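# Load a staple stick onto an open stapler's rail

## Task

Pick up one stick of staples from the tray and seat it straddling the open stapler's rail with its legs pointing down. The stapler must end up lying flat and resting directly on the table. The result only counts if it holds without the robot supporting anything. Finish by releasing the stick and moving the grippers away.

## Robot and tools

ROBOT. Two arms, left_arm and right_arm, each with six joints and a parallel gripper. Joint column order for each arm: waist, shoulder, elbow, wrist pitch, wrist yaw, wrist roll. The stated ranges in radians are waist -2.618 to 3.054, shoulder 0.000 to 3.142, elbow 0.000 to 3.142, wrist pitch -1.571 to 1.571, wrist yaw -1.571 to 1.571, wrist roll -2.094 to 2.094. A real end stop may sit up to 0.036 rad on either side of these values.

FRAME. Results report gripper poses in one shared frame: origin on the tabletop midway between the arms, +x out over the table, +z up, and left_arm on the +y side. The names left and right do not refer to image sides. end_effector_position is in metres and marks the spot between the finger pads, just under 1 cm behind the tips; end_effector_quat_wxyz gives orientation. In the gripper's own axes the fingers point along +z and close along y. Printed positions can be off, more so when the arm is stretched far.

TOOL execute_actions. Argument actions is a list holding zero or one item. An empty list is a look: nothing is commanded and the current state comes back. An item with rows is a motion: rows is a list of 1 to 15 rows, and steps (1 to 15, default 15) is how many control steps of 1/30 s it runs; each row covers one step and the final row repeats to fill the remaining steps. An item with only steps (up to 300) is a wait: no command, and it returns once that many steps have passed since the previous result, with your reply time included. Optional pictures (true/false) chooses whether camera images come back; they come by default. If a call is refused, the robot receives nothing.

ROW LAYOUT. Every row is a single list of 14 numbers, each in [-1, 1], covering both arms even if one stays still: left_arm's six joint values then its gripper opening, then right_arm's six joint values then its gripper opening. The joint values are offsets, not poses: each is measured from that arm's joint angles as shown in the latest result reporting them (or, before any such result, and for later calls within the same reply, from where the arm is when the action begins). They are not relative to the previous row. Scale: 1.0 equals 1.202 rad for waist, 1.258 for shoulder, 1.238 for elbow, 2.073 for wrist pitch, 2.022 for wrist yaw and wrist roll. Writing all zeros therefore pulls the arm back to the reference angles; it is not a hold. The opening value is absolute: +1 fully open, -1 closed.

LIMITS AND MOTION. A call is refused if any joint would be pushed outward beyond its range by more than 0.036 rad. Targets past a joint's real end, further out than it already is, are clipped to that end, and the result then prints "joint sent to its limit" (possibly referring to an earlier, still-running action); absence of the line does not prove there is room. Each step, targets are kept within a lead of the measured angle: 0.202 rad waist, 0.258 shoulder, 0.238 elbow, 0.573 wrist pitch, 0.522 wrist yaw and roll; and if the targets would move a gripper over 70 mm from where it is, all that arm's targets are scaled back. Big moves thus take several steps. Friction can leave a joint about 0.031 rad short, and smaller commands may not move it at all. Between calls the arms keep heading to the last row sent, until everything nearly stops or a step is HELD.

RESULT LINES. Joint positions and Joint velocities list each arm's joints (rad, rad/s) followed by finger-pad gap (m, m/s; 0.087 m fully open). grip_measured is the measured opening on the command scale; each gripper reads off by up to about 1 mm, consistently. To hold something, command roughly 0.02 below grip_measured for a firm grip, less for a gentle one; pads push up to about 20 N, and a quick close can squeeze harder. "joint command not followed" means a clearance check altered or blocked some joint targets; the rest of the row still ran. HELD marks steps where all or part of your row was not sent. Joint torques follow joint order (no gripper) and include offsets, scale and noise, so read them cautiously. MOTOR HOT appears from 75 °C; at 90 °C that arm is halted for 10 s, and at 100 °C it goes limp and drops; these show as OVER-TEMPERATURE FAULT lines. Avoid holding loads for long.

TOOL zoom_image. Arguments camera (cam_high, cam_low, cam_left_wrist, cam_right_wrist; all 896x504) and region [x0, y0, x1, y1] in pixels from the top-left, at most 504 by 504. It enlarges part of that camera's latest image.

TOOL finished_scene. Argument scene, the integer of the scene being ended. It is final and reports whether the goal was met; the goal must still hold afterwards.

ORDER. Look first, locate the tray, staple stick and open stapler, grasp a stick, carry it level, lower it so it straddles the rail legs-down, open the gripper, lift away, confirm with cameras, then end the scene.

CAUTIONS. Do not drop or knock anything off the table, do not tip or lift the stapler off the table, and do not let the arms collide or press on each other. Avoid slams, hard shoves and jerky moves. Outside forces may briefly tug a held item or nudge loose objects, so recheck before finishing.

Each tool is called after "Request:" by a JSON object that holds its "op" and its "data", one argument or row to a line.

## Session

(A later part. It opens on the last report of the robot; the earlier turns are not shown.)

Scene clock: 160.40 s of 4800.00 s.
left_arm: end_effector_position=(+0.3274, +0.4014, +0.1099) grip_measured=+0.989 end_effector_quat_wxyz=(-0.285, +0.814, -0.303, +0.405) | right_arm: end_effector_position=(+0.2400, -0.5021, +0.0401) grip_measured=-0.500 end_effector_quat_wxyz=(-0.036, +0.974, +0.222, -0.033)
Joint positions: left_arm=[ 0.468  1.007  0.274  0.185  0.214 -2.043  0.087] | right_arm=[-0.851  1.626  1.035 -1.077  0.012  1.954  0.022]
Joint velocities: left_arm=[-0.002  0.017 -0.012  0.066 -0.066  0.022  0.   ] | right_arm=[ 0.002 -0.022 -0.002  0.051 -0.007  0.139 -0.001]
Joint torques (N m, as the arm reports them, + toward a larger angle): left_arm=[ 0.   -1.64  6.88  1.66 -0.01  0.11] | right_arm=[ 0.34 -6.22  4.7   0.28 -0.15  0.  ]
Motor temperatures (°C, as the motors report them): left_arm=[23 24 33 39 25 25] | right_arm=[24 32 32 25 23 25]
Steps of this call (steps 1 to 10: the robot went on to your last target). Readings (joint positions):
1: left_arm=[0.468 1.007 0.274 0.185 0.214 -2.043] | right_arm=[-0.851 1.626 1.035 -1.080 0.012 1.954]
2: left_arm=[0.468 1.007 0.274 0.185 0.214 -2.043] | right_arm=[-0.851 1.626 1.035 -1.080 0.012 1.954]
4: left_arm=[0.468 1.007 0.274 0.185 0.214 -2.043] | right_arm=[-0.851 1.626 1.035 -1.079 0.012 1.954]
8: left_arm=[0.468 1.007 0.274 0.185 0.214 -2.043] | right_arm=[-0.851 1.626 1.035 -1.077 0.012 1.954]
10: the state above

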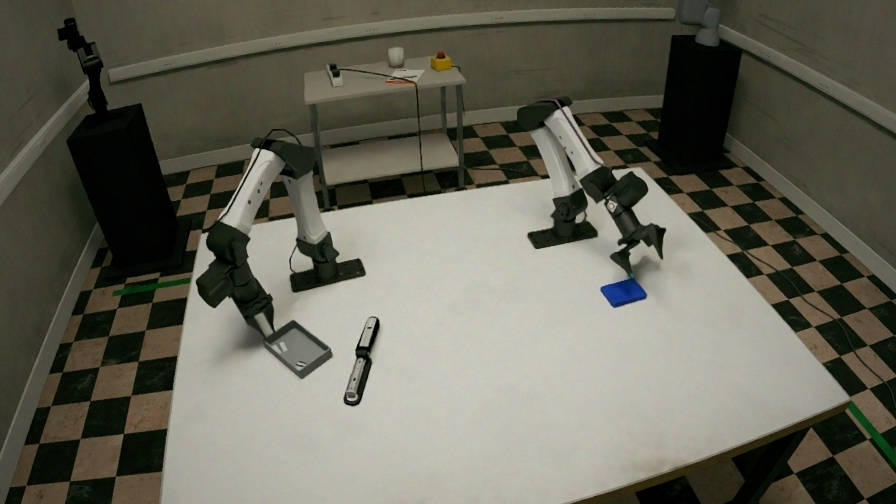

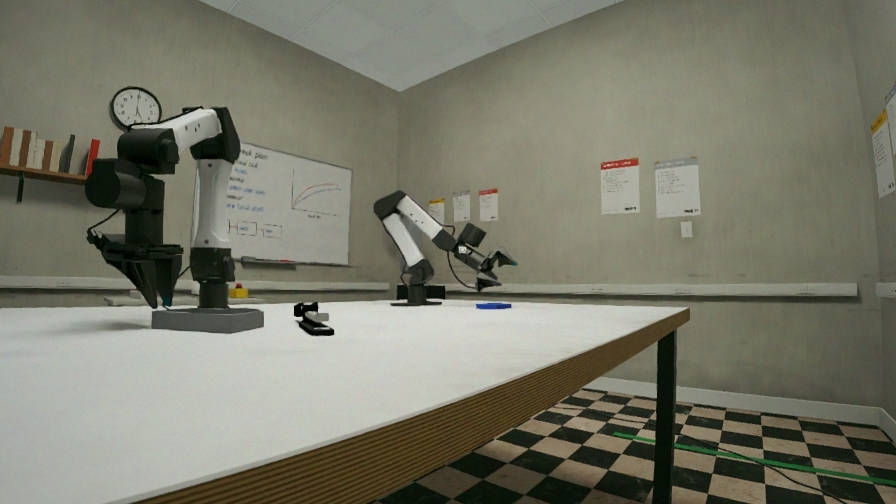

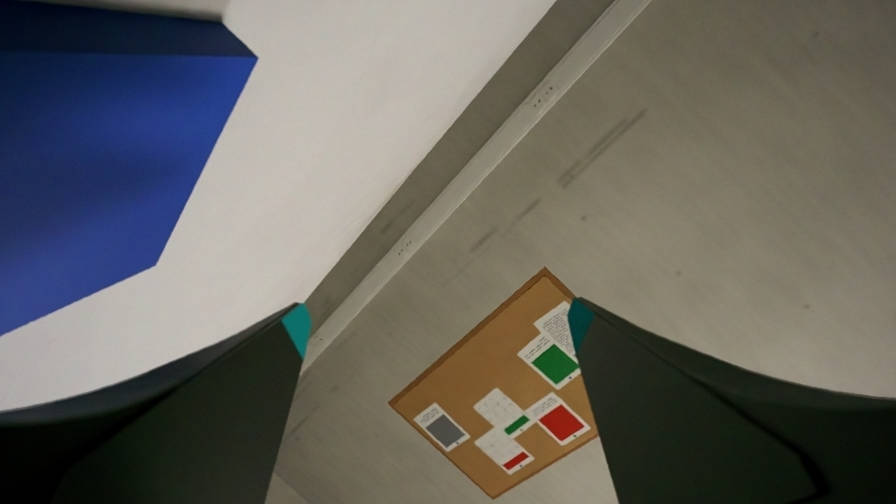

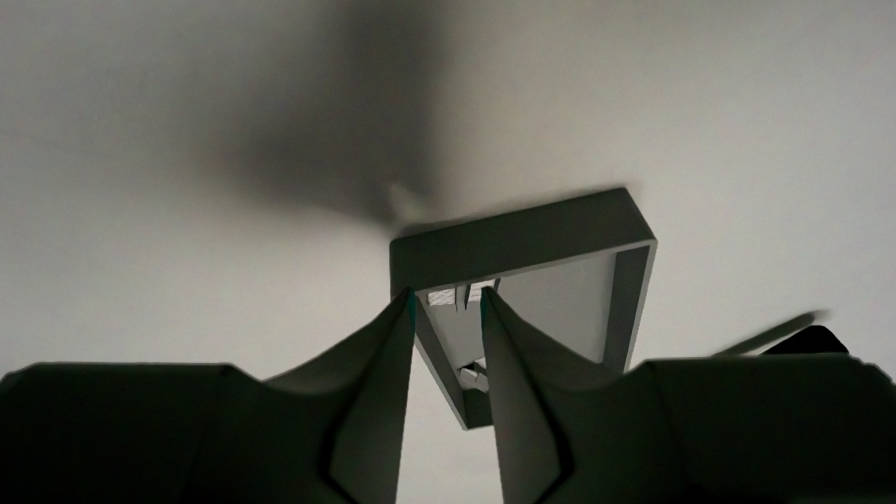

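Request:
{"op": "execute_actions", "data": {
  "actions": [
    {"rows":[[0,0,0,0,0,0,1,0.09,0.02,0.04,0,0,0.04,-0.5]],"steps":15}
  ]
}}

Scene clock: 167.77 s of 4800.00 s.
left_arm: end_effector_position=(+0.3274, +0.4014, +0.1099) grip_measured=+0.989 end_effector_quat_wxyz=(-0.285, +0.814, -0.303, +0.405) | right_arm: end_effector_position=(+0.2610, -0.4835, +0.0425) grip_measured=-0.500 end_effector_quat_wxyz=(-0.029, +0.970, +0.241, -0.033)
Joint positions: left_arm=[ 0.468  1.007  0.274  0.185  0.214 -2.043  0.087] | right_arm=[-0.742  1.635  1.056 -1.079  0.013  2.025  0.022]
Joint velocities: left_arm=[-0.002 -0.022  0.002  0.022 -0.066  0.037 -0.   ] | right_arm=[ 0.002  0.007 -0.007 -0.037 -0.022  0.066  0.001]
Joint torques (N m, as the arm reports them, + toward a larger angle): left_arm=[ 0.04 -1.52  6.88  1.66 -0.01  0.1 ] | right_arm=[-0.35 -4.56  8.68  0.12 -0.1   0.11]
Motor temperatures (°C, as the motors report them): left_arm=[23 24 33 39 25 25] | right_arm=[24 31 31 25 23 25]
Steps of this call (steps 1 to 15: the robot went on to your last target; steps 16 to 90: nothing new was sent; then 3.87 s passed at rest; steps 91 to 105: all 15 steps of this action). Readings (joint positions):
91: left_arm=[0.468 1.007 0.274 0.185 0.214 -2.043] | right_arm=[-0.839 1.627 1.038 -1.078 0.017 1.965]
92: left_arm=[0.468 1.007 0.274 0.185 0.214 -2.043] | right_arm=[-0.813 1.630 1.043 -1.079 0.018 1.978]
94: left_arm=[0.468 1.007 0.274 0.185 0.214 -2.043] | right_arm=[-0.760 1.634 1.053 -1.079 0.015 1.996]
98: left_arm=[0.468 1.007 0.274 0.185 0.214 -2.043] | right_arm=[-0.742 1.635 1.056 -1.079 0.013 2.014]
105: the state above

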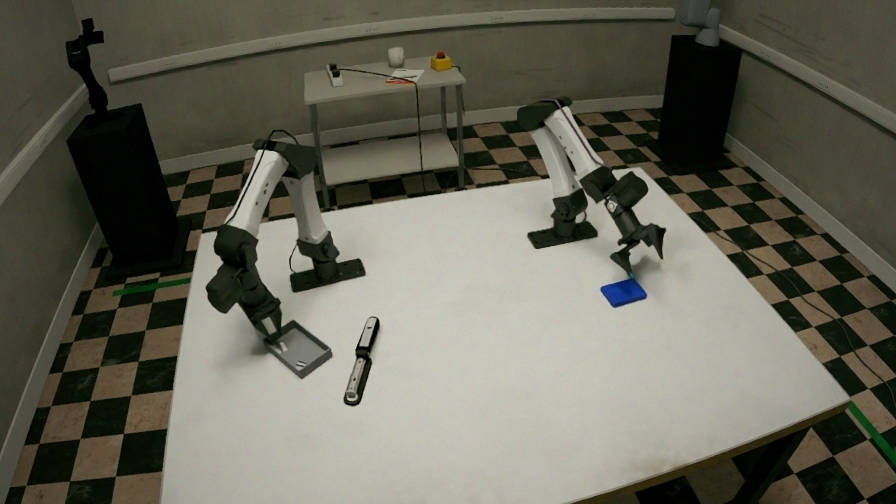

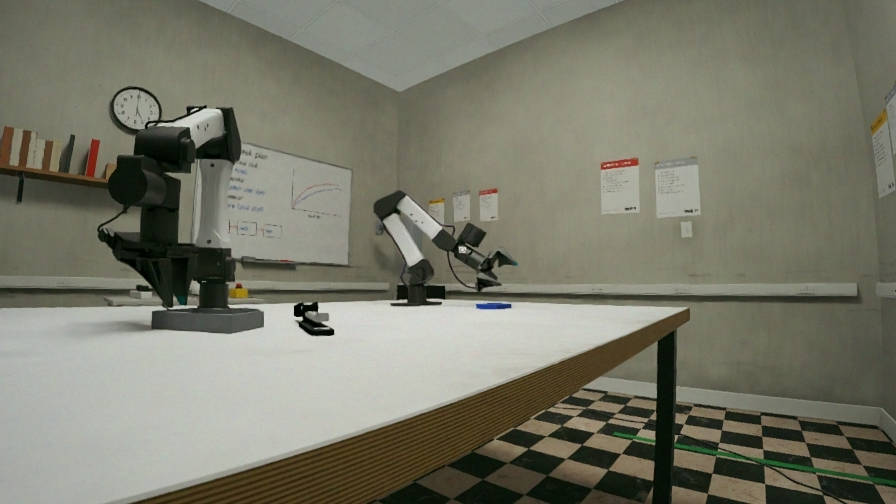

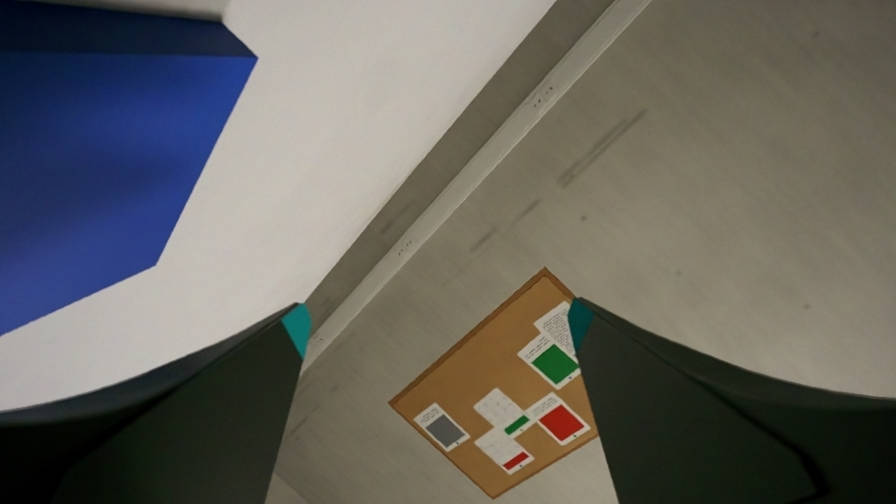

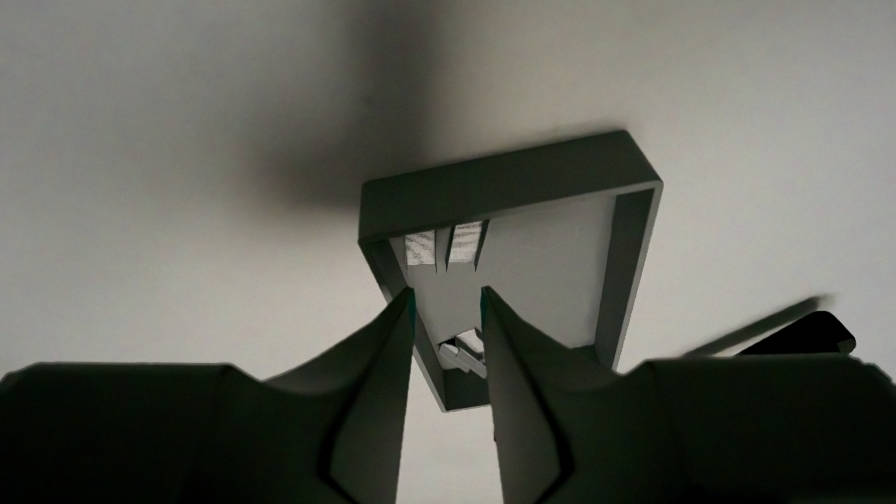

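Request:
{"op": "execute_actions", "data": {
  "actions": [
    {"rows":[[0,0,0,0,0,0,1,0.03,-0.03,-0.05,0.01,0,0,-0.78]],"steps":10}
  ],
  "pictures": false
}}

Request:
{"op": "execute_actions", "data": {
  "actions": [
    {"rows":[[0,0,0,0,0,0,1,0,0.04,-0.04,0.05,0,0,-0.78]],"steps":15}
  ]
}}

Scene clock: 174.10 s of 4800.00 s.
left_arm: end_effector_position=(+0.3274, +0.4014, +0.1099) grip_measured=+0.989 end_effector_quat_wxyz=(-0.285, +0.814, -0.303, +0.405) | right_arm: end_effector_position=(+0.2564, -0.4709, +0.0365) grip_measured=-0.780 end_effector_quat_wxyz=(-0.035, +0.966, +0.253, -0.039)
Joint positions: left_arm=[ 0.468  1.007  0.274  0.185  0.214 -2.043  0.087] | right_arm=[-0.713  1.621  1.016 -1.069  0.014  2.027  0.01 ]
Joint velocities: left_arm=[ 0.012  0.007 -0.007  0.051  0.037  0.007  0.   ] | right_arm=[-0.012  0.002  0.012 -0.051 -0.007 -0.11   0.   ]
Joint torques (N m, as the arm reports them, + toward a larger angle): left_arm=[ 0.01 -1.6   6.9   1.64  0.01  0.12] | right_arm=[ 0.25 -7.46  4.13  0.2  -0.11  0.  ]
Motor temperatures (°C, as the motors report them): left_arm=[23 24 33 39 25 25] | right_arm=[24 30 32 25 23 25]
Steps of this call (steps 1 to 15: the robot went on to your last target; steps 16 to 90: nothing new was sent; then 3.00 s passed at rest; steps 91 to 100: all 10 steps of this action). Readings (joint positions):
91: left_arm=[0.468 1.007 0.274 0.185 0.214 -2.043] | right_arm=[-0.739 1.632 1.050 -1.074 0.014 2.027]
92: left_arm=[0.468 1.007 0.274 0.185 0.214 -2.043] | right_arm=[-0.732 1.627 1.039 -1.069 0.014 2.027]
94: left_arm=[0.468 1.007 0.274 0.185 0.214 -2.043] | right_arm=[-0.718 1.621 1.022 -1.069 0.014 2.027]
98: left_arm=[0.468 1.007 0.274 0.185 0.214 -2.043] | right_arm=[-0.713 1.621 1.016 -1.069 0.014 2.027]
100: the state above

Scene clock: 174.60 s of 4800.00 s.
left_arm: end_effector_position=(+0.3274, +0.4014, +0.1099) grip_measured=+0.989 end_effector_quat_wxyz=(-0.285, +0.814, -0.303, +0.405) | right_arm: end_effector_position=(+0.2625, -0.4751, +0.0198) grip_measured=-0.780 end_effector_quat_wxyz=(-0.029, +0.966, +0.253, -0.034)
Joint positions: left_arm=[ 0.468  1.007  0.274  0.185  0.214 -2.043  0.087] | right_arm=[-0.713  1.66   0.987 -0.986  0.014  2.027  0.01 ]
Joint velocities: left_arm=[-0.002 -0.027 -0.012 -0.007 -0.022  0.095  0.   ] | right_arm=[-0.012 -0.017  0.012  0.051 -0.037 -0.007  0.   ]
Joint torques (N m, as the arm reports them, + toward a larger angle): left_arm=[ 0.01 -1.63  6.85  1.66  0.    0.11] | right_arm=[-0.3  -5.09  4.14  0.27 -0.09  0.03]
Motor temperatures (°C, as the motors report them): left_arm=[23 24 33 39 25 25] | right_arm=[24 30 32 25 23 25]
Steps of this call (steps 1 to 15: all 15 steps of this action). Readings (joint positions):
1: left_arm=[0.468 1.007 0.274 0.185 0.214 -2.043] | right_arm=[-0.713 1.623 1.012 -1.060 0.014 2.027]
2: left_arm=[0.468 1.007 0.274 0.185 0.214 -2.043] | right_arm=[-0.713 1.629 1.007 -1.043 0.014 2.027]
4: left_arm=[0.468 1.007 0.274 0.185 0.214 -2.043] | right_arm=[-0.713 1.648 0.996 -1.019 0.014 2.027]
8: left_arm=[0.468 1.007 0.274 0.185 0.214 -2.043] | right_arm=[-0.713 1.660 0.987 -0.999 0.014 2.027]
15: the state above

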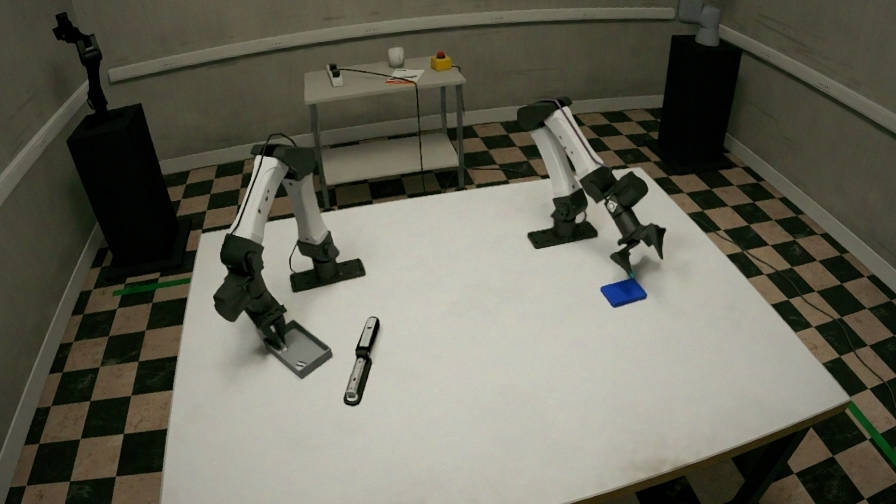

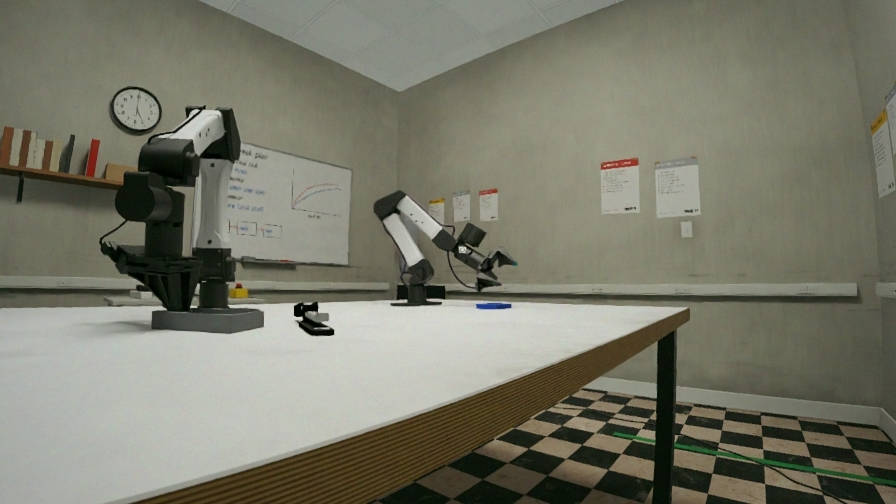

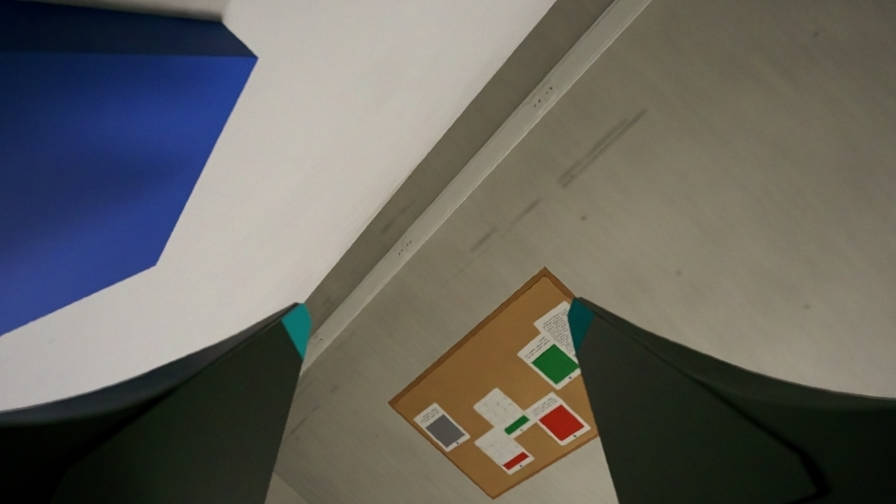

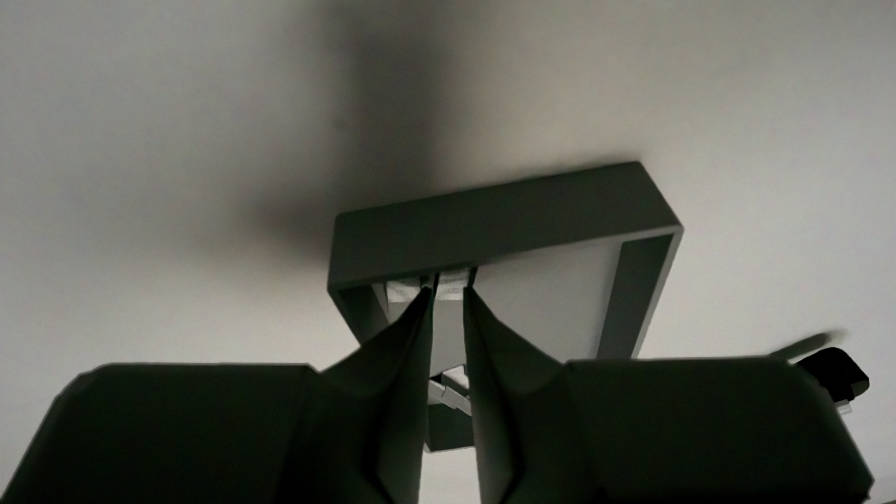

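Request:
{"op": "execute_actions", "data": {
  "actions": [
    {"rows":[[0,0,0,0,0,0,1,0,0,0,0,0,0,-0.64]],"steps":5}
  ],
  "pictures": false
}}

Request:
{"op": "execute_actions", "data": {
  "actions": [
    {"rows":[[0,0,0,0,0,0,1,0,0.03,-0.035,0.035,0,0,-0.64]],"steps":12}
  ],
  "pictures": false
}}

Request:
{"op": "execute_actions", "data": {
  "actions": [
    {"rows":[[0,0,0,0,0,0,1,0,0,0,0,0,0,-0.9]],"steps":10}
  ]
}}

Scene clock: 180.97 s of 4800.00 s.
left_arm: end_effector_position=(+0.3274, +0.4014, +0.1099) grip_measured=+0.989 end_effector_quat_wxyz=(-0.285, +0.814, -0.303, +0.405) | right_arm: end_effector_position=(+0.2631, -0.4755, +0.0198) grip_measured=-0.640 end_effector_quat_wxyz=(-0.028, +0.966, +0.253, -0.033)
Joint positions: left_arm=[ 0.468  1.007  0.274  0.185  0.214 -2.043  0.087] | right_arm=[-0.713  1.66   0.987 -0.983  0.014  2.027  0.016]
Joint velocities: left_arm=[-0.017 -0.012 -0.002  0.037 -0.037 -0.066 -0.   ] | right_arm=[ 0.017 -0.032 -0.007 -0.022 -0.037 -0.022  0.001]
Joint torques (N m, as the arm reports them, + toward a larger angle): left_arm=[-0.05 -1.59  6.81  1.67 -0.01  0.1 ] | right_arm=[-0.27 -5.92  5.91  0.08 -0.09  0.03]
Motor temperatures (°C, as the motors report them): left_arm=[23 24 33 39 25 25] | right_arm=[24 30 32 25 23 25]
Steps of this call (steps 1 to 15: the robot went on to your last target; steps 16 to 90: nothing new was sent; then 3.20 s passed at rest; steps 91 to 95: all 5 steps of this action). Readings (joint positions):
91: left_arm=[0.468 1.007 0.274 0.185 0.214 -2.043] | right_arm=[-0.713 1.660 0.987 -0.983 0.014 2.027]
92: left_arm=[0.468 1.007 0.274 0.185 0.214 -2.043] | right_arm=[-0.713 1.660 0.987 -0.983 0.014 2.027]
94: left_arm=[0.468 1.007 0.274 0.185 0.214 -2.043] | right_arm=[-0.713 1.660 0.987 -0.983 0.014 2.027]
95: the state above

Scene clock: 181.37 s of 4800.00 s.
left_arm: end_effector_position=(+0.3274, +0.4014, +0.1099) grip_measured=+0.989 end_effector_quat_wxyz=(-0.285, +0.814, -0.303, +0.405) | right_arm: end_effector_position=(+0.2643, -0.4758, +0.0124) grip_measured=-0.640 end_effector_quat_wxyz=(-0.028, +0.966, +0.253, -0.032)
Joint positions: left_arm=[ 0.468  1.007  0.274  0.185  0.214 -2.043  0.087] | right_arm=[-0.713  1.677  0.972 -0.951  0.011  2.027  0.016]
Joint velocities: left_arm=[-0.017 -0.012 -0.012 -0.037 -0.081 -0.11  -0.001] | right_arm=[-0.007 -0.007 -0.012  0.037 -0.051 -0.007 -0.001]
Joint torques (N m, as the arm reports them, + toward a larger angle): left_arm=[-0.02 -1.63  6.9   1.68 -0.03  0.1 ] | right_arm=[-0.32 -4.33  3.37  0.55 -0.06  0.03]
Motor temperatures (°C, as the motors report them): left_arm=[23 24 33 39 25 25] | right_arm=[24 30 32 25 23 25]
Steps of this call (steps 1 to 12: all 12 steps of this action). Readings (joint positions):
1: left_arm=[0.468 1.007 0.274 0.185 0.214 -2.043] | right_arm=[-0.713 1.662 0.984 -0.977 0.014 2.027]
2: left_arm=[0.468 1.007 0.274 0.185 0.214 -2.043] | right_arm=[-0.713 1.665 0.980 -0.966 0.014 2.027]
4: left_arm=[0.468 1.007 0.274 0.185 0.214 -2.043] | right_arm=[-0.713 1.675 0.973 -0.954 0.012 2.027]
8: left_arm=[0.468 1.007 0.274 0.185 0.214 -2.043] | right_arm=[-0.713 1.677 0.972 -0.951 0.011 2.027]
12: the state above

Scene clock: 181.70 s of 4800.00 s.
left_arm: end_effector_position=(+0.3274, +0.4014, +0.1099) grip_measured=+0.989 end_effector_quat_wxyz=(-0.285, +0.814, -0.303, +0.405) | right_arm: end_effector_position=(+0.2648, -0.4761, +0.0124) grip_measured=-0.900 end_effector_quat_wxyz=(-0.028, +0.966, +0.253, -0.031)
Joint positions: left_arm=[ 0.468  1.007  0.274  0.185  0.214 -2.043  0.087] | right_arm=[-0.713  1.677  0.972 -0.948  0.011  2.027  0.004]
Joint velocities: left_arm=[-0.002  0.007  0.002 -0.007 -0.095  0.022  0.   ] | right_arm=[ 0.012 -0.027 -0.012 -0.095 -0.007  0.022 -0.001]
Joint torques (N m, as the arm reports them, + toward a larger angle): left_arm=[ 0.02 -1.62  6.86  1.65  0.    0.09] | right_arm=[-0.31 -6.01  5.84  0.09 -0.1   0.03]
Motor temperatures (°C, as the motors report them): left_arm=[23 24 33 39 25 25] | right_arm=[24 30 32 25 23 25]
Steps of this call (steps 1 to 10: all 10 steps of this action). Readings (joint positions):
1: left_arm=[0.468 1.007 0.274 0.185 0.214 -2.043] | right_arm=[-0.713 1.677 0.972 -0.950 0.011 2.027]
2: left_arm=[0.468 1.007 0.274 0.185 0.214 -2.043] | right_arm=[-0.713 1.677 0.972 -0.948 0.011 2.027]
4: left_arm=[0.468 1.007 0.274 0.185 0.214 -2.043] | right_arm=[-0.713 1.677 0.972 -0.948 0.011 2.027]
8: left_arm=[0.468 1.007 0.274 0.185 0.214 -2.043] | right_arm=[-0.713 1.677 0.972 -0.948 0.011 2.027]
10: the state above

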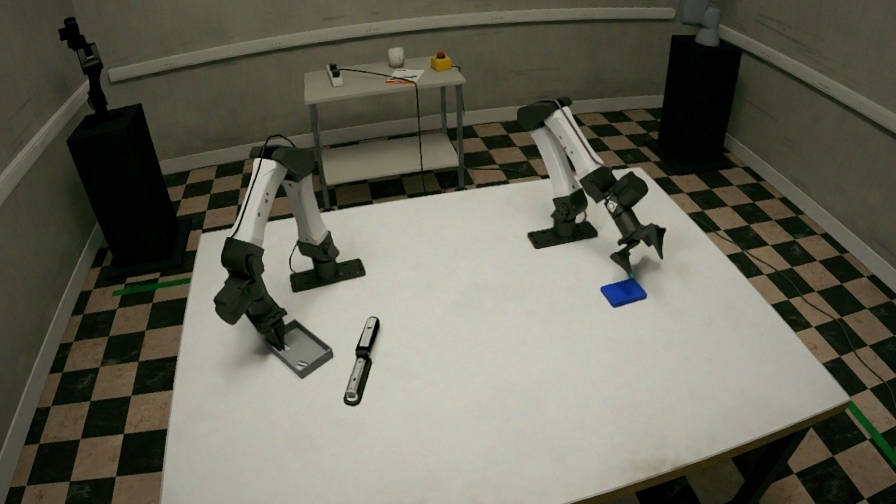

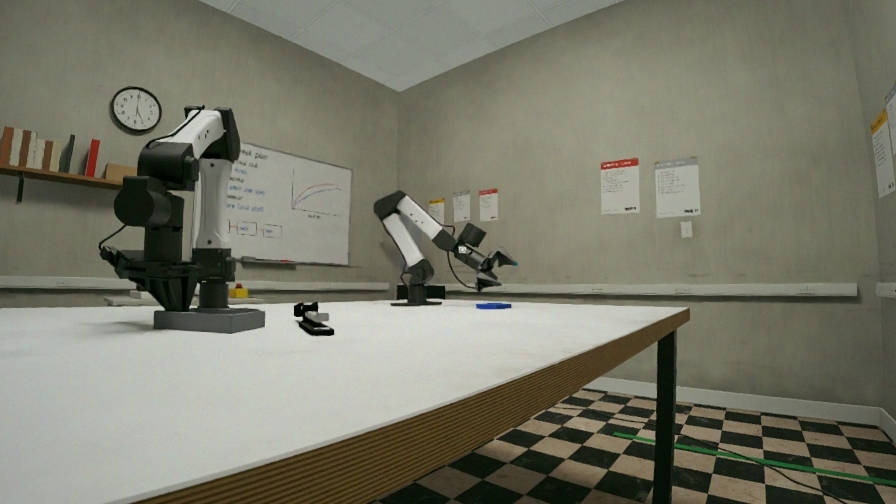

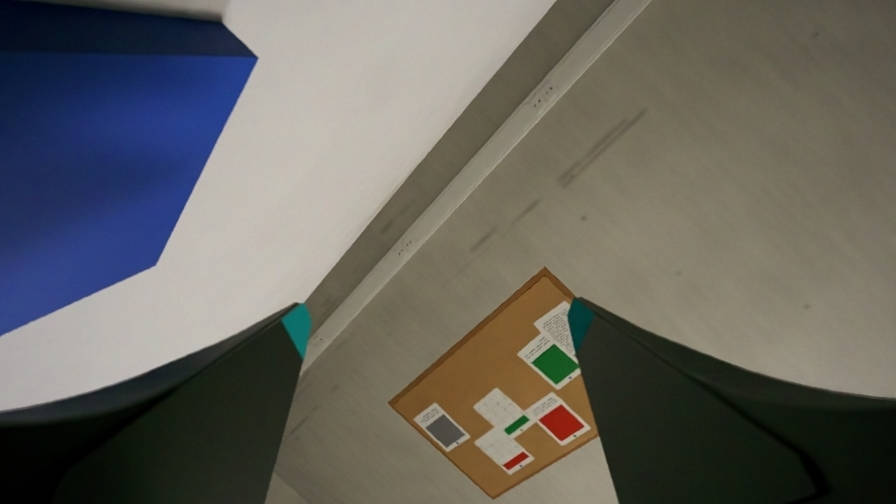

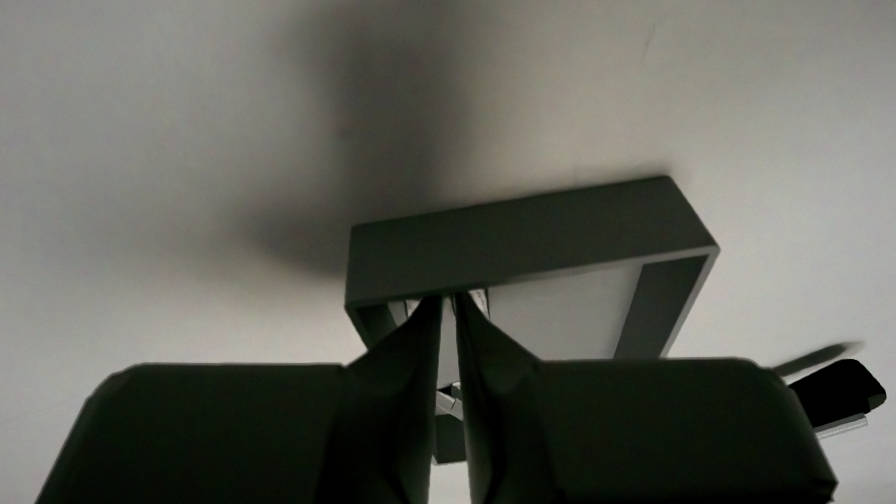

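Fingers seem to be inside both channels, around the two adjacent legs. Close fully and lift.

Request:
{"op": "execute_actions", "data": {
  "actions": [
    {"rows":[[0,0,0,0,0,0,1,0,0,0,0,0,0,-1]],"steps":8}
  ],
  "pictures": false
}}

Request:
{"op": "execute_actions", "data": {
  "actions": [
    {"rows":[[0,0,0,0,0,0,1,0,-0.12,0.05,-0.1,0,0,-1]],"steps":15}
  ]
}}

Scene clock: 186.27 s of 4800.00 s.
left_arm: end_effector_position=(+0.3274, +0.4014, +0.1099) grip_measured=+0.989 end_effector_quat_wxyz=(-0.285, +0.814, -0.303, +0.405) | right_arm: end_effector_position=(+0.2648, -0.4761, +0.0124) grip_measured=-1.000 end_effector_quat_wxyz=(-0.028, +0.966, +0.253, -0.031)
Joint positions: left_arm=[ 0.468  1.007  0.274  0.185  0.214 -2.043  0.087] | right_arm=[-0.713  1.677  0.972 -0.948  0.011  2.027  0.   ]
Joint velocities: left_arm=[-0.002  0.002 -0.007 -0.051 -0.007 -0.022 -0.   ] | right_arm=[ 0.012 -0.002  0.007 -0.066  0.051 -0.051  0.   ]
Joint torques (N m, as the arm reports them, + toward a larger angle): left_arm=[-0.08 -1.63  6.89  1.68 -0.03  0.08] | right_arm=[-0.3  -5.96  5.8   0.12 -0.09  0.03]
Motor temperatures (°C, as the motors report them): left_arm=[23 24 33 39 25 25] | right_arm=[24 30 32 24 23 25]
Steps of this call (steps 1 to 15: the robot went on to your last target; steps 16 to 90: nothing new was sent; then 1.30 s passed at rest; steps 91 to 98: all 8 steps of this action). Readings (joint positions):
91: left_arm=[0.468 1.007 0.274 0.185 0.214 -2.043] | right_arm=[-0.713 1.677 0.972 -0.948 0.011 2.027]
92: left_arm=[0.468 1.007 0.274 0.185 0.214 -2.043] | right_arm=[-0.713 1.677 0.972 -0.948 0.011 2.027]
94: left_arm=[0.468 1.007 0.274 0.185 0.214 -2.043] | right_arm=[-0.713 1.677 0.972 -0.948 0.011 2.027]
98: the state above

Scene clock: 186.77 s of 4800.00 s.
left_arm: end_effector_position=(+0.3274, +0.4014, +0.1099) grip_measured=+0.989 end_effector_quat_wxyz=(-0.285, +0.814, -0.303, +0.405) | right_arm: end_effector_position=(+0.2480, -0.4644, +0.0579) grip_measured=-1.000 end_effector_quat_wxyz=(-0.027, +0.967, +0.253, -0.030)
Joint positions: left_arm=[ 0.468  1.007  0.274  0.185  0.214 -2.043  0.087] | right_arm=[-0.713  1.531  1.014 -1.134  0.011  2.027  0.   ]
Joint velocities: left_arm=[-0.017  0.027 -0.017 -0.022 -0.11  -0.022 -0.   ] | right_arm=[-0.012  0.002  0.002 -0.066 -0.081 -0.007  0.   ]
Joint torques (N m, as the arm reports them, + toward a larger angle): left_arm=[ 0.01 -1.63  6.9   1.66  0.01  0.11] | right_arm=[-0.29 -5.44  7.89 -0.04 -0.09  0.03]
Motor temperatures (°C, as the motors report them): left_arm=[23 24 33 39 25 25] | right_arm=[24 30 32 24 23 25]
Steps of this call (steps 1 to 15: all 15 steps of this action). Readings (joint positions):
1: left_arm=[0.468 1.007 0.274 0.185 0.214 -2.043] | right_arm=[-0.713 1.664 0.975 -0.964 0.011 2.027]
2: left_arm=[0.468 1.007 0.274 0.185 0.214 -2.043] | right_arm=[-0.713 1.635 0.978 -0.999 0.011 2.027]
4: left_arm=[0.468 1.007 0.274 0.185 0.214 -2.043] | right_arm=[-0.713 1.569 0.995 -1.057 0.011 2.027]
8: left_arm=[0.468 1.007 0.274 0.185 0.214 -2.043] | right_arm=[-0.713 1.531 1.014 -1.105 0.011 2.027]
15: the state above

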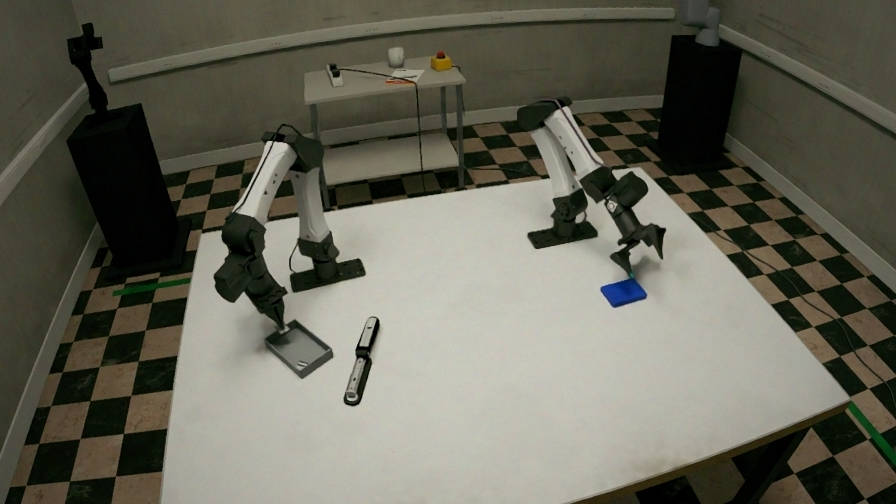

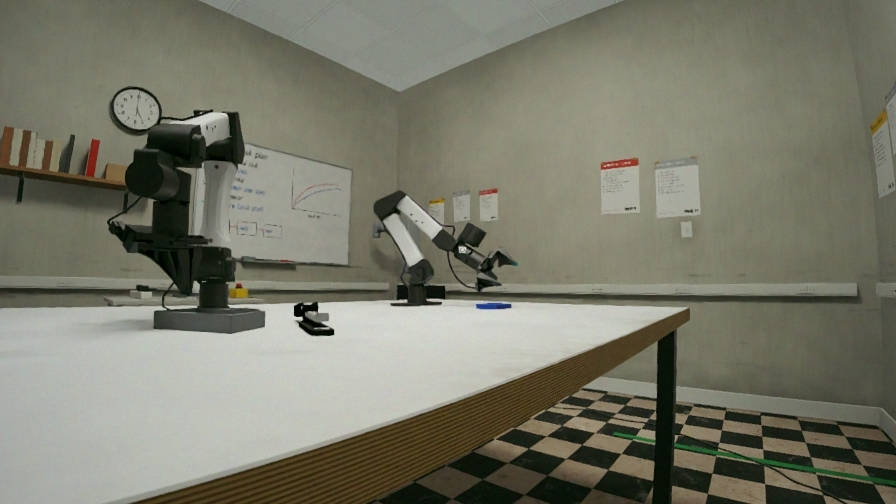

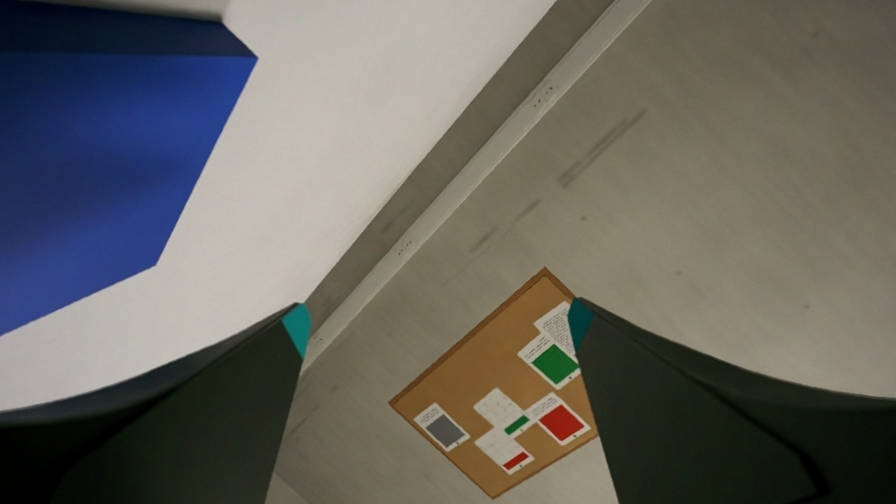

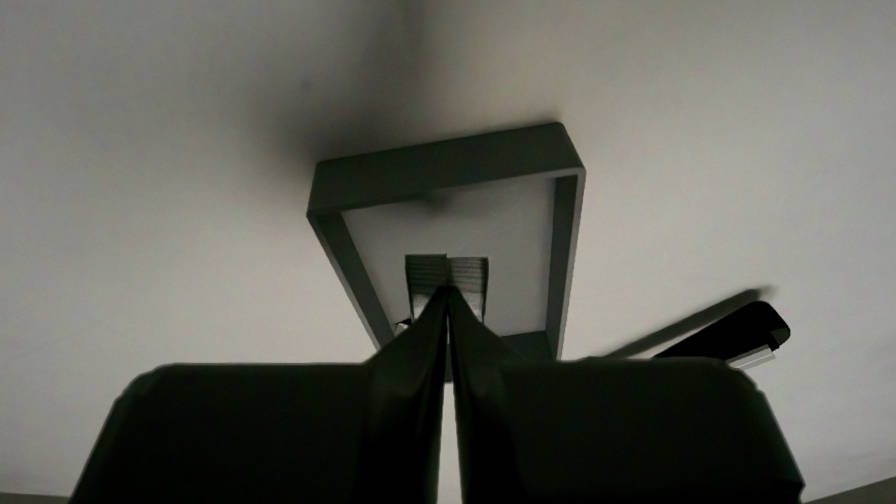

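Request:
{"op": "execute_actions", "data": {
  "actions": [
    {"rows":[[0,0,0,0,0,0,1,0,-0.1,0.1,-0.12,0,-1,-1]],"steps":15}
  ],
  "pictures": false
}}

Request:
{"op": "execute_actions", "data": {
  "actions": [
    {"rows":[[0,0,0,0,0,0,1,1,0,0,0,0,0,-1]],"steps":15}
  ],
  "pictures": false
}}

Request:
{"op": "execute_actions", "data": {
  "actions": [
    {"steps":30}
  ],
  "pictures": false
}}

Scene clock: 197.97 s of 4800.00 s.
left_arm: end_effector_position=(+0.3274, +0.4014, +0.1099) grip_measured=+0.989 end_effector_quat_wxyz=(-0.285, +0.814, -0.303, +0.405) | right_arm: end_effector_position=(+0.1779, -0.4343, +0.1160) grip_measured=-1.000 end_effector_quat_wxyz=(-0.037, +0.553, +0.832, -0.005)
Joint positions: left_arm=[ 0.468  1.007  0.274  0.185  0.214 -2.043  0.087] | right_arm=[-0.713  1.408  1.122 -1.359  0.01   0.572  0.   ]
Joint velocities: left_arm=[ 0.012  0.007 -0.002 -0.007  0.022  0.007  0.   ] | right_arm=[-0.007  0.022 -0.002 -0.066 -0.022 -2.85   0.   ]
Joint torques (N m, as the arm reports them, + toward a larger angle): left_arm=[ 0.   -1.54  6.86  1.66 -0.02  0.1 ] | right_arm=[-0.26 -4.51  7.99  0.09 -0.1  -0.01]
Motor temperatures (°C, as the motors report them): left_arm=[23 24 34 40 25 25] | right_arm=[24 29 33 24 23 25]
Steps of this call (steps 1 to 15: the robot went on to your last target; steps 16 to 90: nothing new was sent; then 7.70 s passed at rest; steps 91 to 105: all 15 steps of this action). Readings (joint positions):
91: left_arm=[0.468 1.007 0.274 0.185 0.214 -2.043] | right_arm=[-0.713 1.524 1.026 -1.165 0.010 1.954]
92: left_arm=[0.468 1.007 0.274 0.185 0.214 -2.043] | right_arm=[-0.713 1.506 1.046 -1.207 0.010 1.856]
94: left_arm=[0.468 1.007 0.274 0.185 0.214 -2.043] | right_arm=[-0.713 1.451 1.091 -1.266 0.010 1.658]
98: left_arm=[0.468 1.007 0.274 0.185 0.214 -2.043] | right_arm=[-0.713 1.408 1.122 -1.324 0.010 1.263]
105: the state above

Scene clock: 198.47 s of 4800.00 s.
left_arm: end_effector_position=(+0.3274, +0.4014, +0.1099) grip_measured=+0.989 end_effector_quat_wxyz=(-0.285, +0.814, -0.303, +0.405) | right_arm: end_effector_position=(+0.1708, -0.2558, +0.1158) grip_measured=-1.000 end_effector_quat_wxyz=(-0.027, +0.053, +0.998, -0.023)
Joint positions: left_arm=[ 0.468  1.007  0.274  0.185  0.214 -2.043  0.087] | right_arm=[ 0.347  1.408  1.122 -1.355  0.013  0.564  0.   ]
Joint velocities: left_arm=[-0.002 -0.007  0.007  0.007  0.051  0.007 -0.001] | right_arm=[ 2.117 -0.037  0.002 -0.081 -0.066  0.007  0.   ]
Joint torques (N m, as the arm reports them, + toward a larger angle): left_arm=[ 0.   -1.59  6.83  1.66 -0.01  0.11] | right_arm=[-0.37 -4.27  6.57  0.23 -0.14  0.12]
Motor temperatures (°C, as the motors report them): left_arm=[23 24 34 40 25 25] | right_arm=[24 29 33 24 23 25]
Steps of this call (steps 1 to 15: all 15 steps of this action). Readings (joint positions):
1: left_arm=[0.468 1.007 0.274 0.185 0.214 -2.043] | right_arm=[-0.686 1.408 1.122 -1.359 0.020 0.553]
2: left_arm=[0.468 1.007 0.274 0.185 0.214 -2.043] | right_arm=[-0.623 1.408 1.122 -1.359 0.023 0.556]
4: left_arm=[0.468 1.007 0.274 0.185 0.214 -2.043] | right_arm=[-0.474 1.408 1.122 -1.357 0.020 0.559]
8: left_arm=[0.468 1.007 0.274 0.185 0.214 -2.043] | right_arm=[-0.176 1.408 1.122 -1.356 0.016 0.562]
15: the state above

Scene clock: 199.47 s of 4800.00 s.
left_arm: end_effector_position=(+0.3274, +0.4014, +0.1099) grip_measured=+0.989 end_effector_quat_wxyz=(-0.285, +0.814, -0.303, +0.405) | right_arm: end_effector_position=(+0.1545, -0.2339, +0.1160) grip_measured=-1.000 end_effector_quat_wxyz=(-0.028, -0.019, +0.999, -0.021)
Joint positions: left_arm=[ 0.468  1.007  0.274  0.185  0.214 -2.043  0.087] | right_arm=[ 0.492  1.408  1.122 -1.355  0.004  0.564  0.   ]
Joint velocities: left_arm=[ 0.017 -0.017 -0.002  0.051 -0.007  0.066  0.   ] | right_arm=[-0.012  0.012 -0.002 -0.022  0.037 -0.007  0.   ]
Joint torques (N m, as the arm reports them, + toward a larger angle): left_arm=[-0.07 -1.56  6.9   1.67  0.    0.1 ] | right_arm=[-0.48 -4.25  6.58  0.24 -0.05  0.11]
Motor temperatures (°C, as the motors report them): left_arm=[23 24 34 40 25 25] | right_arm=[24 29 33 24 23 25]
Steps of this call (steps 1 to 30: the robot went on to your last target). Readings (joint positions):
1: left_arm=[0.468 1.007 0.274 0.185 0.214 -2.043] | right_arm=[0.414 1.408 1.122 -1.355 0.010 0.564]
2: left_arm=[0.468 1.007 0.274 0.185 0.214 -2.043] | right_arm=[0.460 1.408 1.122 -1.355 0.006 0.564]
4: left_arm=[0.468 1.007 0.274 0.185 0.214 -2.043] | right_arm=[0.491 1.408 1.122 -1.355 0.003 0.564]
8: left_arm=[0.468 1.007 0.274 0.185 0.214 -2.043] | right_arm=[0.492 1.408 1.122 -1.355 0.004 0.564]
30: the state above
All arms were judged still, so your last target was given up. Only a new action makes them travel on or press farther. Fingers that are still opening or closing keep moving.

Now pitch the wrist up first (raises hand), finish roll.

Request:
{"op": "execute_actions", "data": {
  "actions": [
    {"rows":[[0,0,0,0,0,0,1,0.15,0,0,1,0,-0.28,-1]],"steps":15}
  ],
  "pictures": false
}}

Request:
{"op": "execute_actions", "data": {
  "actions": [
    {"steps":30}
  ]
}}

Scene clock: 205.27 s of 4800.00 s.
left_arm: end_effector_position=(+0.3274, +0.4014, +0.1099) grip_measured=+0.989 end_effector_quat_wxyz=(-0.285, +0.814, -0.303, +0.405) | right_arm: end_effector_position=(+0.3116, -0.0677, +0.1815) grip_measured=-1.000 end_effector_quat_wxyz=(+0.414, -0.301, +0.839, +0.183)
Joint positions: left_arm=[ 0.468  1.007  0.274  0.185  0.214 -2.043  0.087] | right_arm=[ 0.659  1.408  1.12  -0.343  0.007  0.077  0.   ]
Joint velocities: left_arm=[ 0.002 -0.022 -0.012 -0.022 -0.037 -0.051  0.   ] | right_arm=[ 0.017 -0.012 -0.007  1.985 -0.007 -0.227  0.   ]
Joint torques (N m, as the arm reports them, + toward a larger angle): left_arm=[ 0.   -1.65  6.84  1.64  0.01  0.1 ] | right_arm=[ 0.41 -5.67  8.38  2.32 -0.17 -0.09]
Motor temperatures (°C, as the motors report them): left_arm=[23 24 34 40 25 25] | right_arm=[24 29 33 25 23 25]
Steps of this call (steps 1 to 90: nothing new was sent; then 2.30 s passed at rest; steps 91 to 105: all 15 steps of this action). Readings (joint positions):
91: left_arm=[0.468 1.007 0.274 0.185 0.214 -2.043] | right_arm=[0.507 1.408 1.120 -1.323 0.010 0.510]
92: left_arm=[0.468 1.007 0.274 0.185 0.214 -2.043] | right_arm=[0.544 1.408 1.120 -1.254 0.012 0.441]
94: left_arm=[0.468 1.007 0.274 0.185 0.214 -2.043] | right_arm=[0.610 1.408 1.120 -1.103 0.010 0.330]
98: left_arm=[0.468 1.007 0.274 0.185 0.214 -2.043] | right_arm=[0.655 1.408 1.120 -0.820 0.007 0.189]
105: the state above

Scene clock: 206.27 s of 4800.00 s.
left_arm: end_effector_position=(+0.3274, +0.4014, +0.1099) grip_measured=+0.989 end_effector_quat_wxyz=(-0.285, +0.814, -0.303, +0.405) | right_arm: end_effector_position=(+0.3615, -0.0204, +0.4219) grip_measured=-1.000 end_effector_quat_wxyz=(+0.773, -0.204, +0.512, +0.316)
Joint positions: left_arm=[ 0.468  1.007  0.274  0.185  0.214 -2.043  0.087] | right_arm=[0.663 1.408 1.12  0.691 0.007 0.006 0.   ]
Joint velocities: left_arm=[-0.017 -0.002 -0.007 -0.066 -0.007  0.007  0.001] | right_arm=[-0.007 -0.007  0.007  0.007 -0.007 -0.081  0.   ]
Joint torques (N m, as the arm reports them, + toward a larger angle): left_arm=[ 0.06 -1.58  6.8   1.67 -0.01  0.11] | right_arm=[ 0.42 -5.49  8.2   2.22 -0.2  -0.08]
Motor temperatures (°C, as the motors report them): left_arm=[23 24 34 40 25 25] | right_arm=[24 29 33 25 23 25]
Steps of this call (steps 1 to 30: the robot went on to your last target). Readings (joint positions):
1: left_arm=[0.468 1.007 0.274 0.185 0.214 -2.043] | right_arm=[0.659 1.408 1.120 -0.276 0.007 0.068]
2: left_arm=[0.468 1.007 0.274 0.185 0.214 -2.043] | right_arm=[0.659 1.408 1.120 -0.208 0.007 0.061]
4: left_arm=[0.468 1.007 0.274 0.185 0.214 -2.043] | right_arm=[0.659 1.408 1.120 -0.073 0.007 0.048]
8: left_arm=[0.468 1.007 0.274 0.185 0.214 -2.043] | right_arm=[0.659 1.408 1.120 0.195 0.007 0.032]
30: the state above

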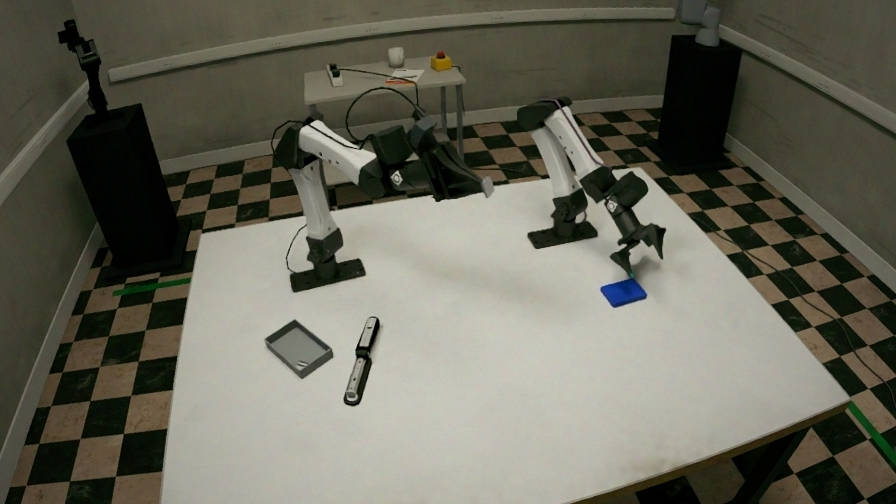

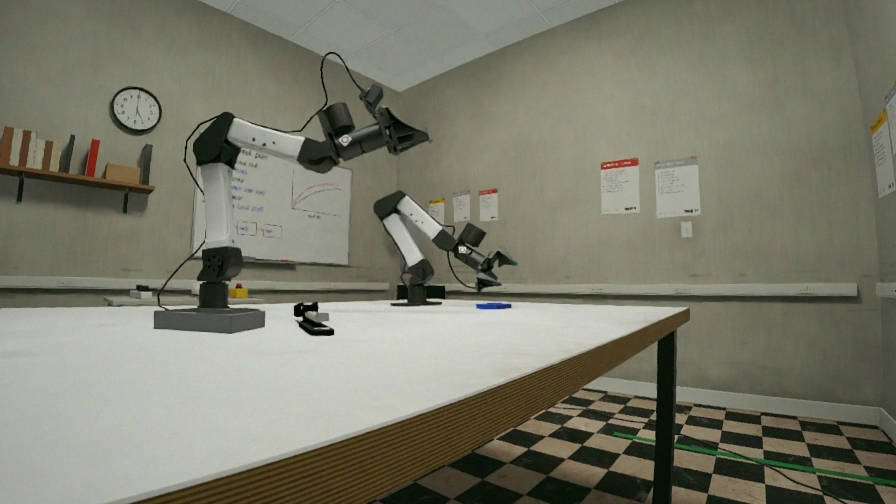

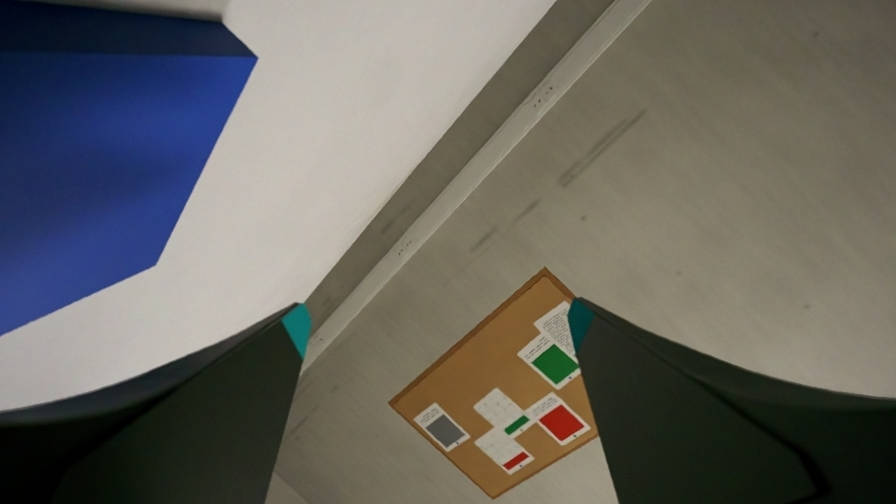

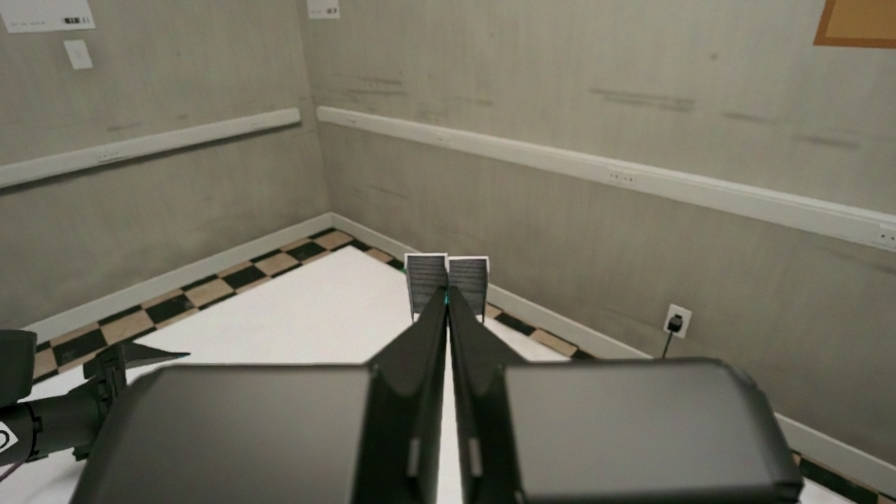

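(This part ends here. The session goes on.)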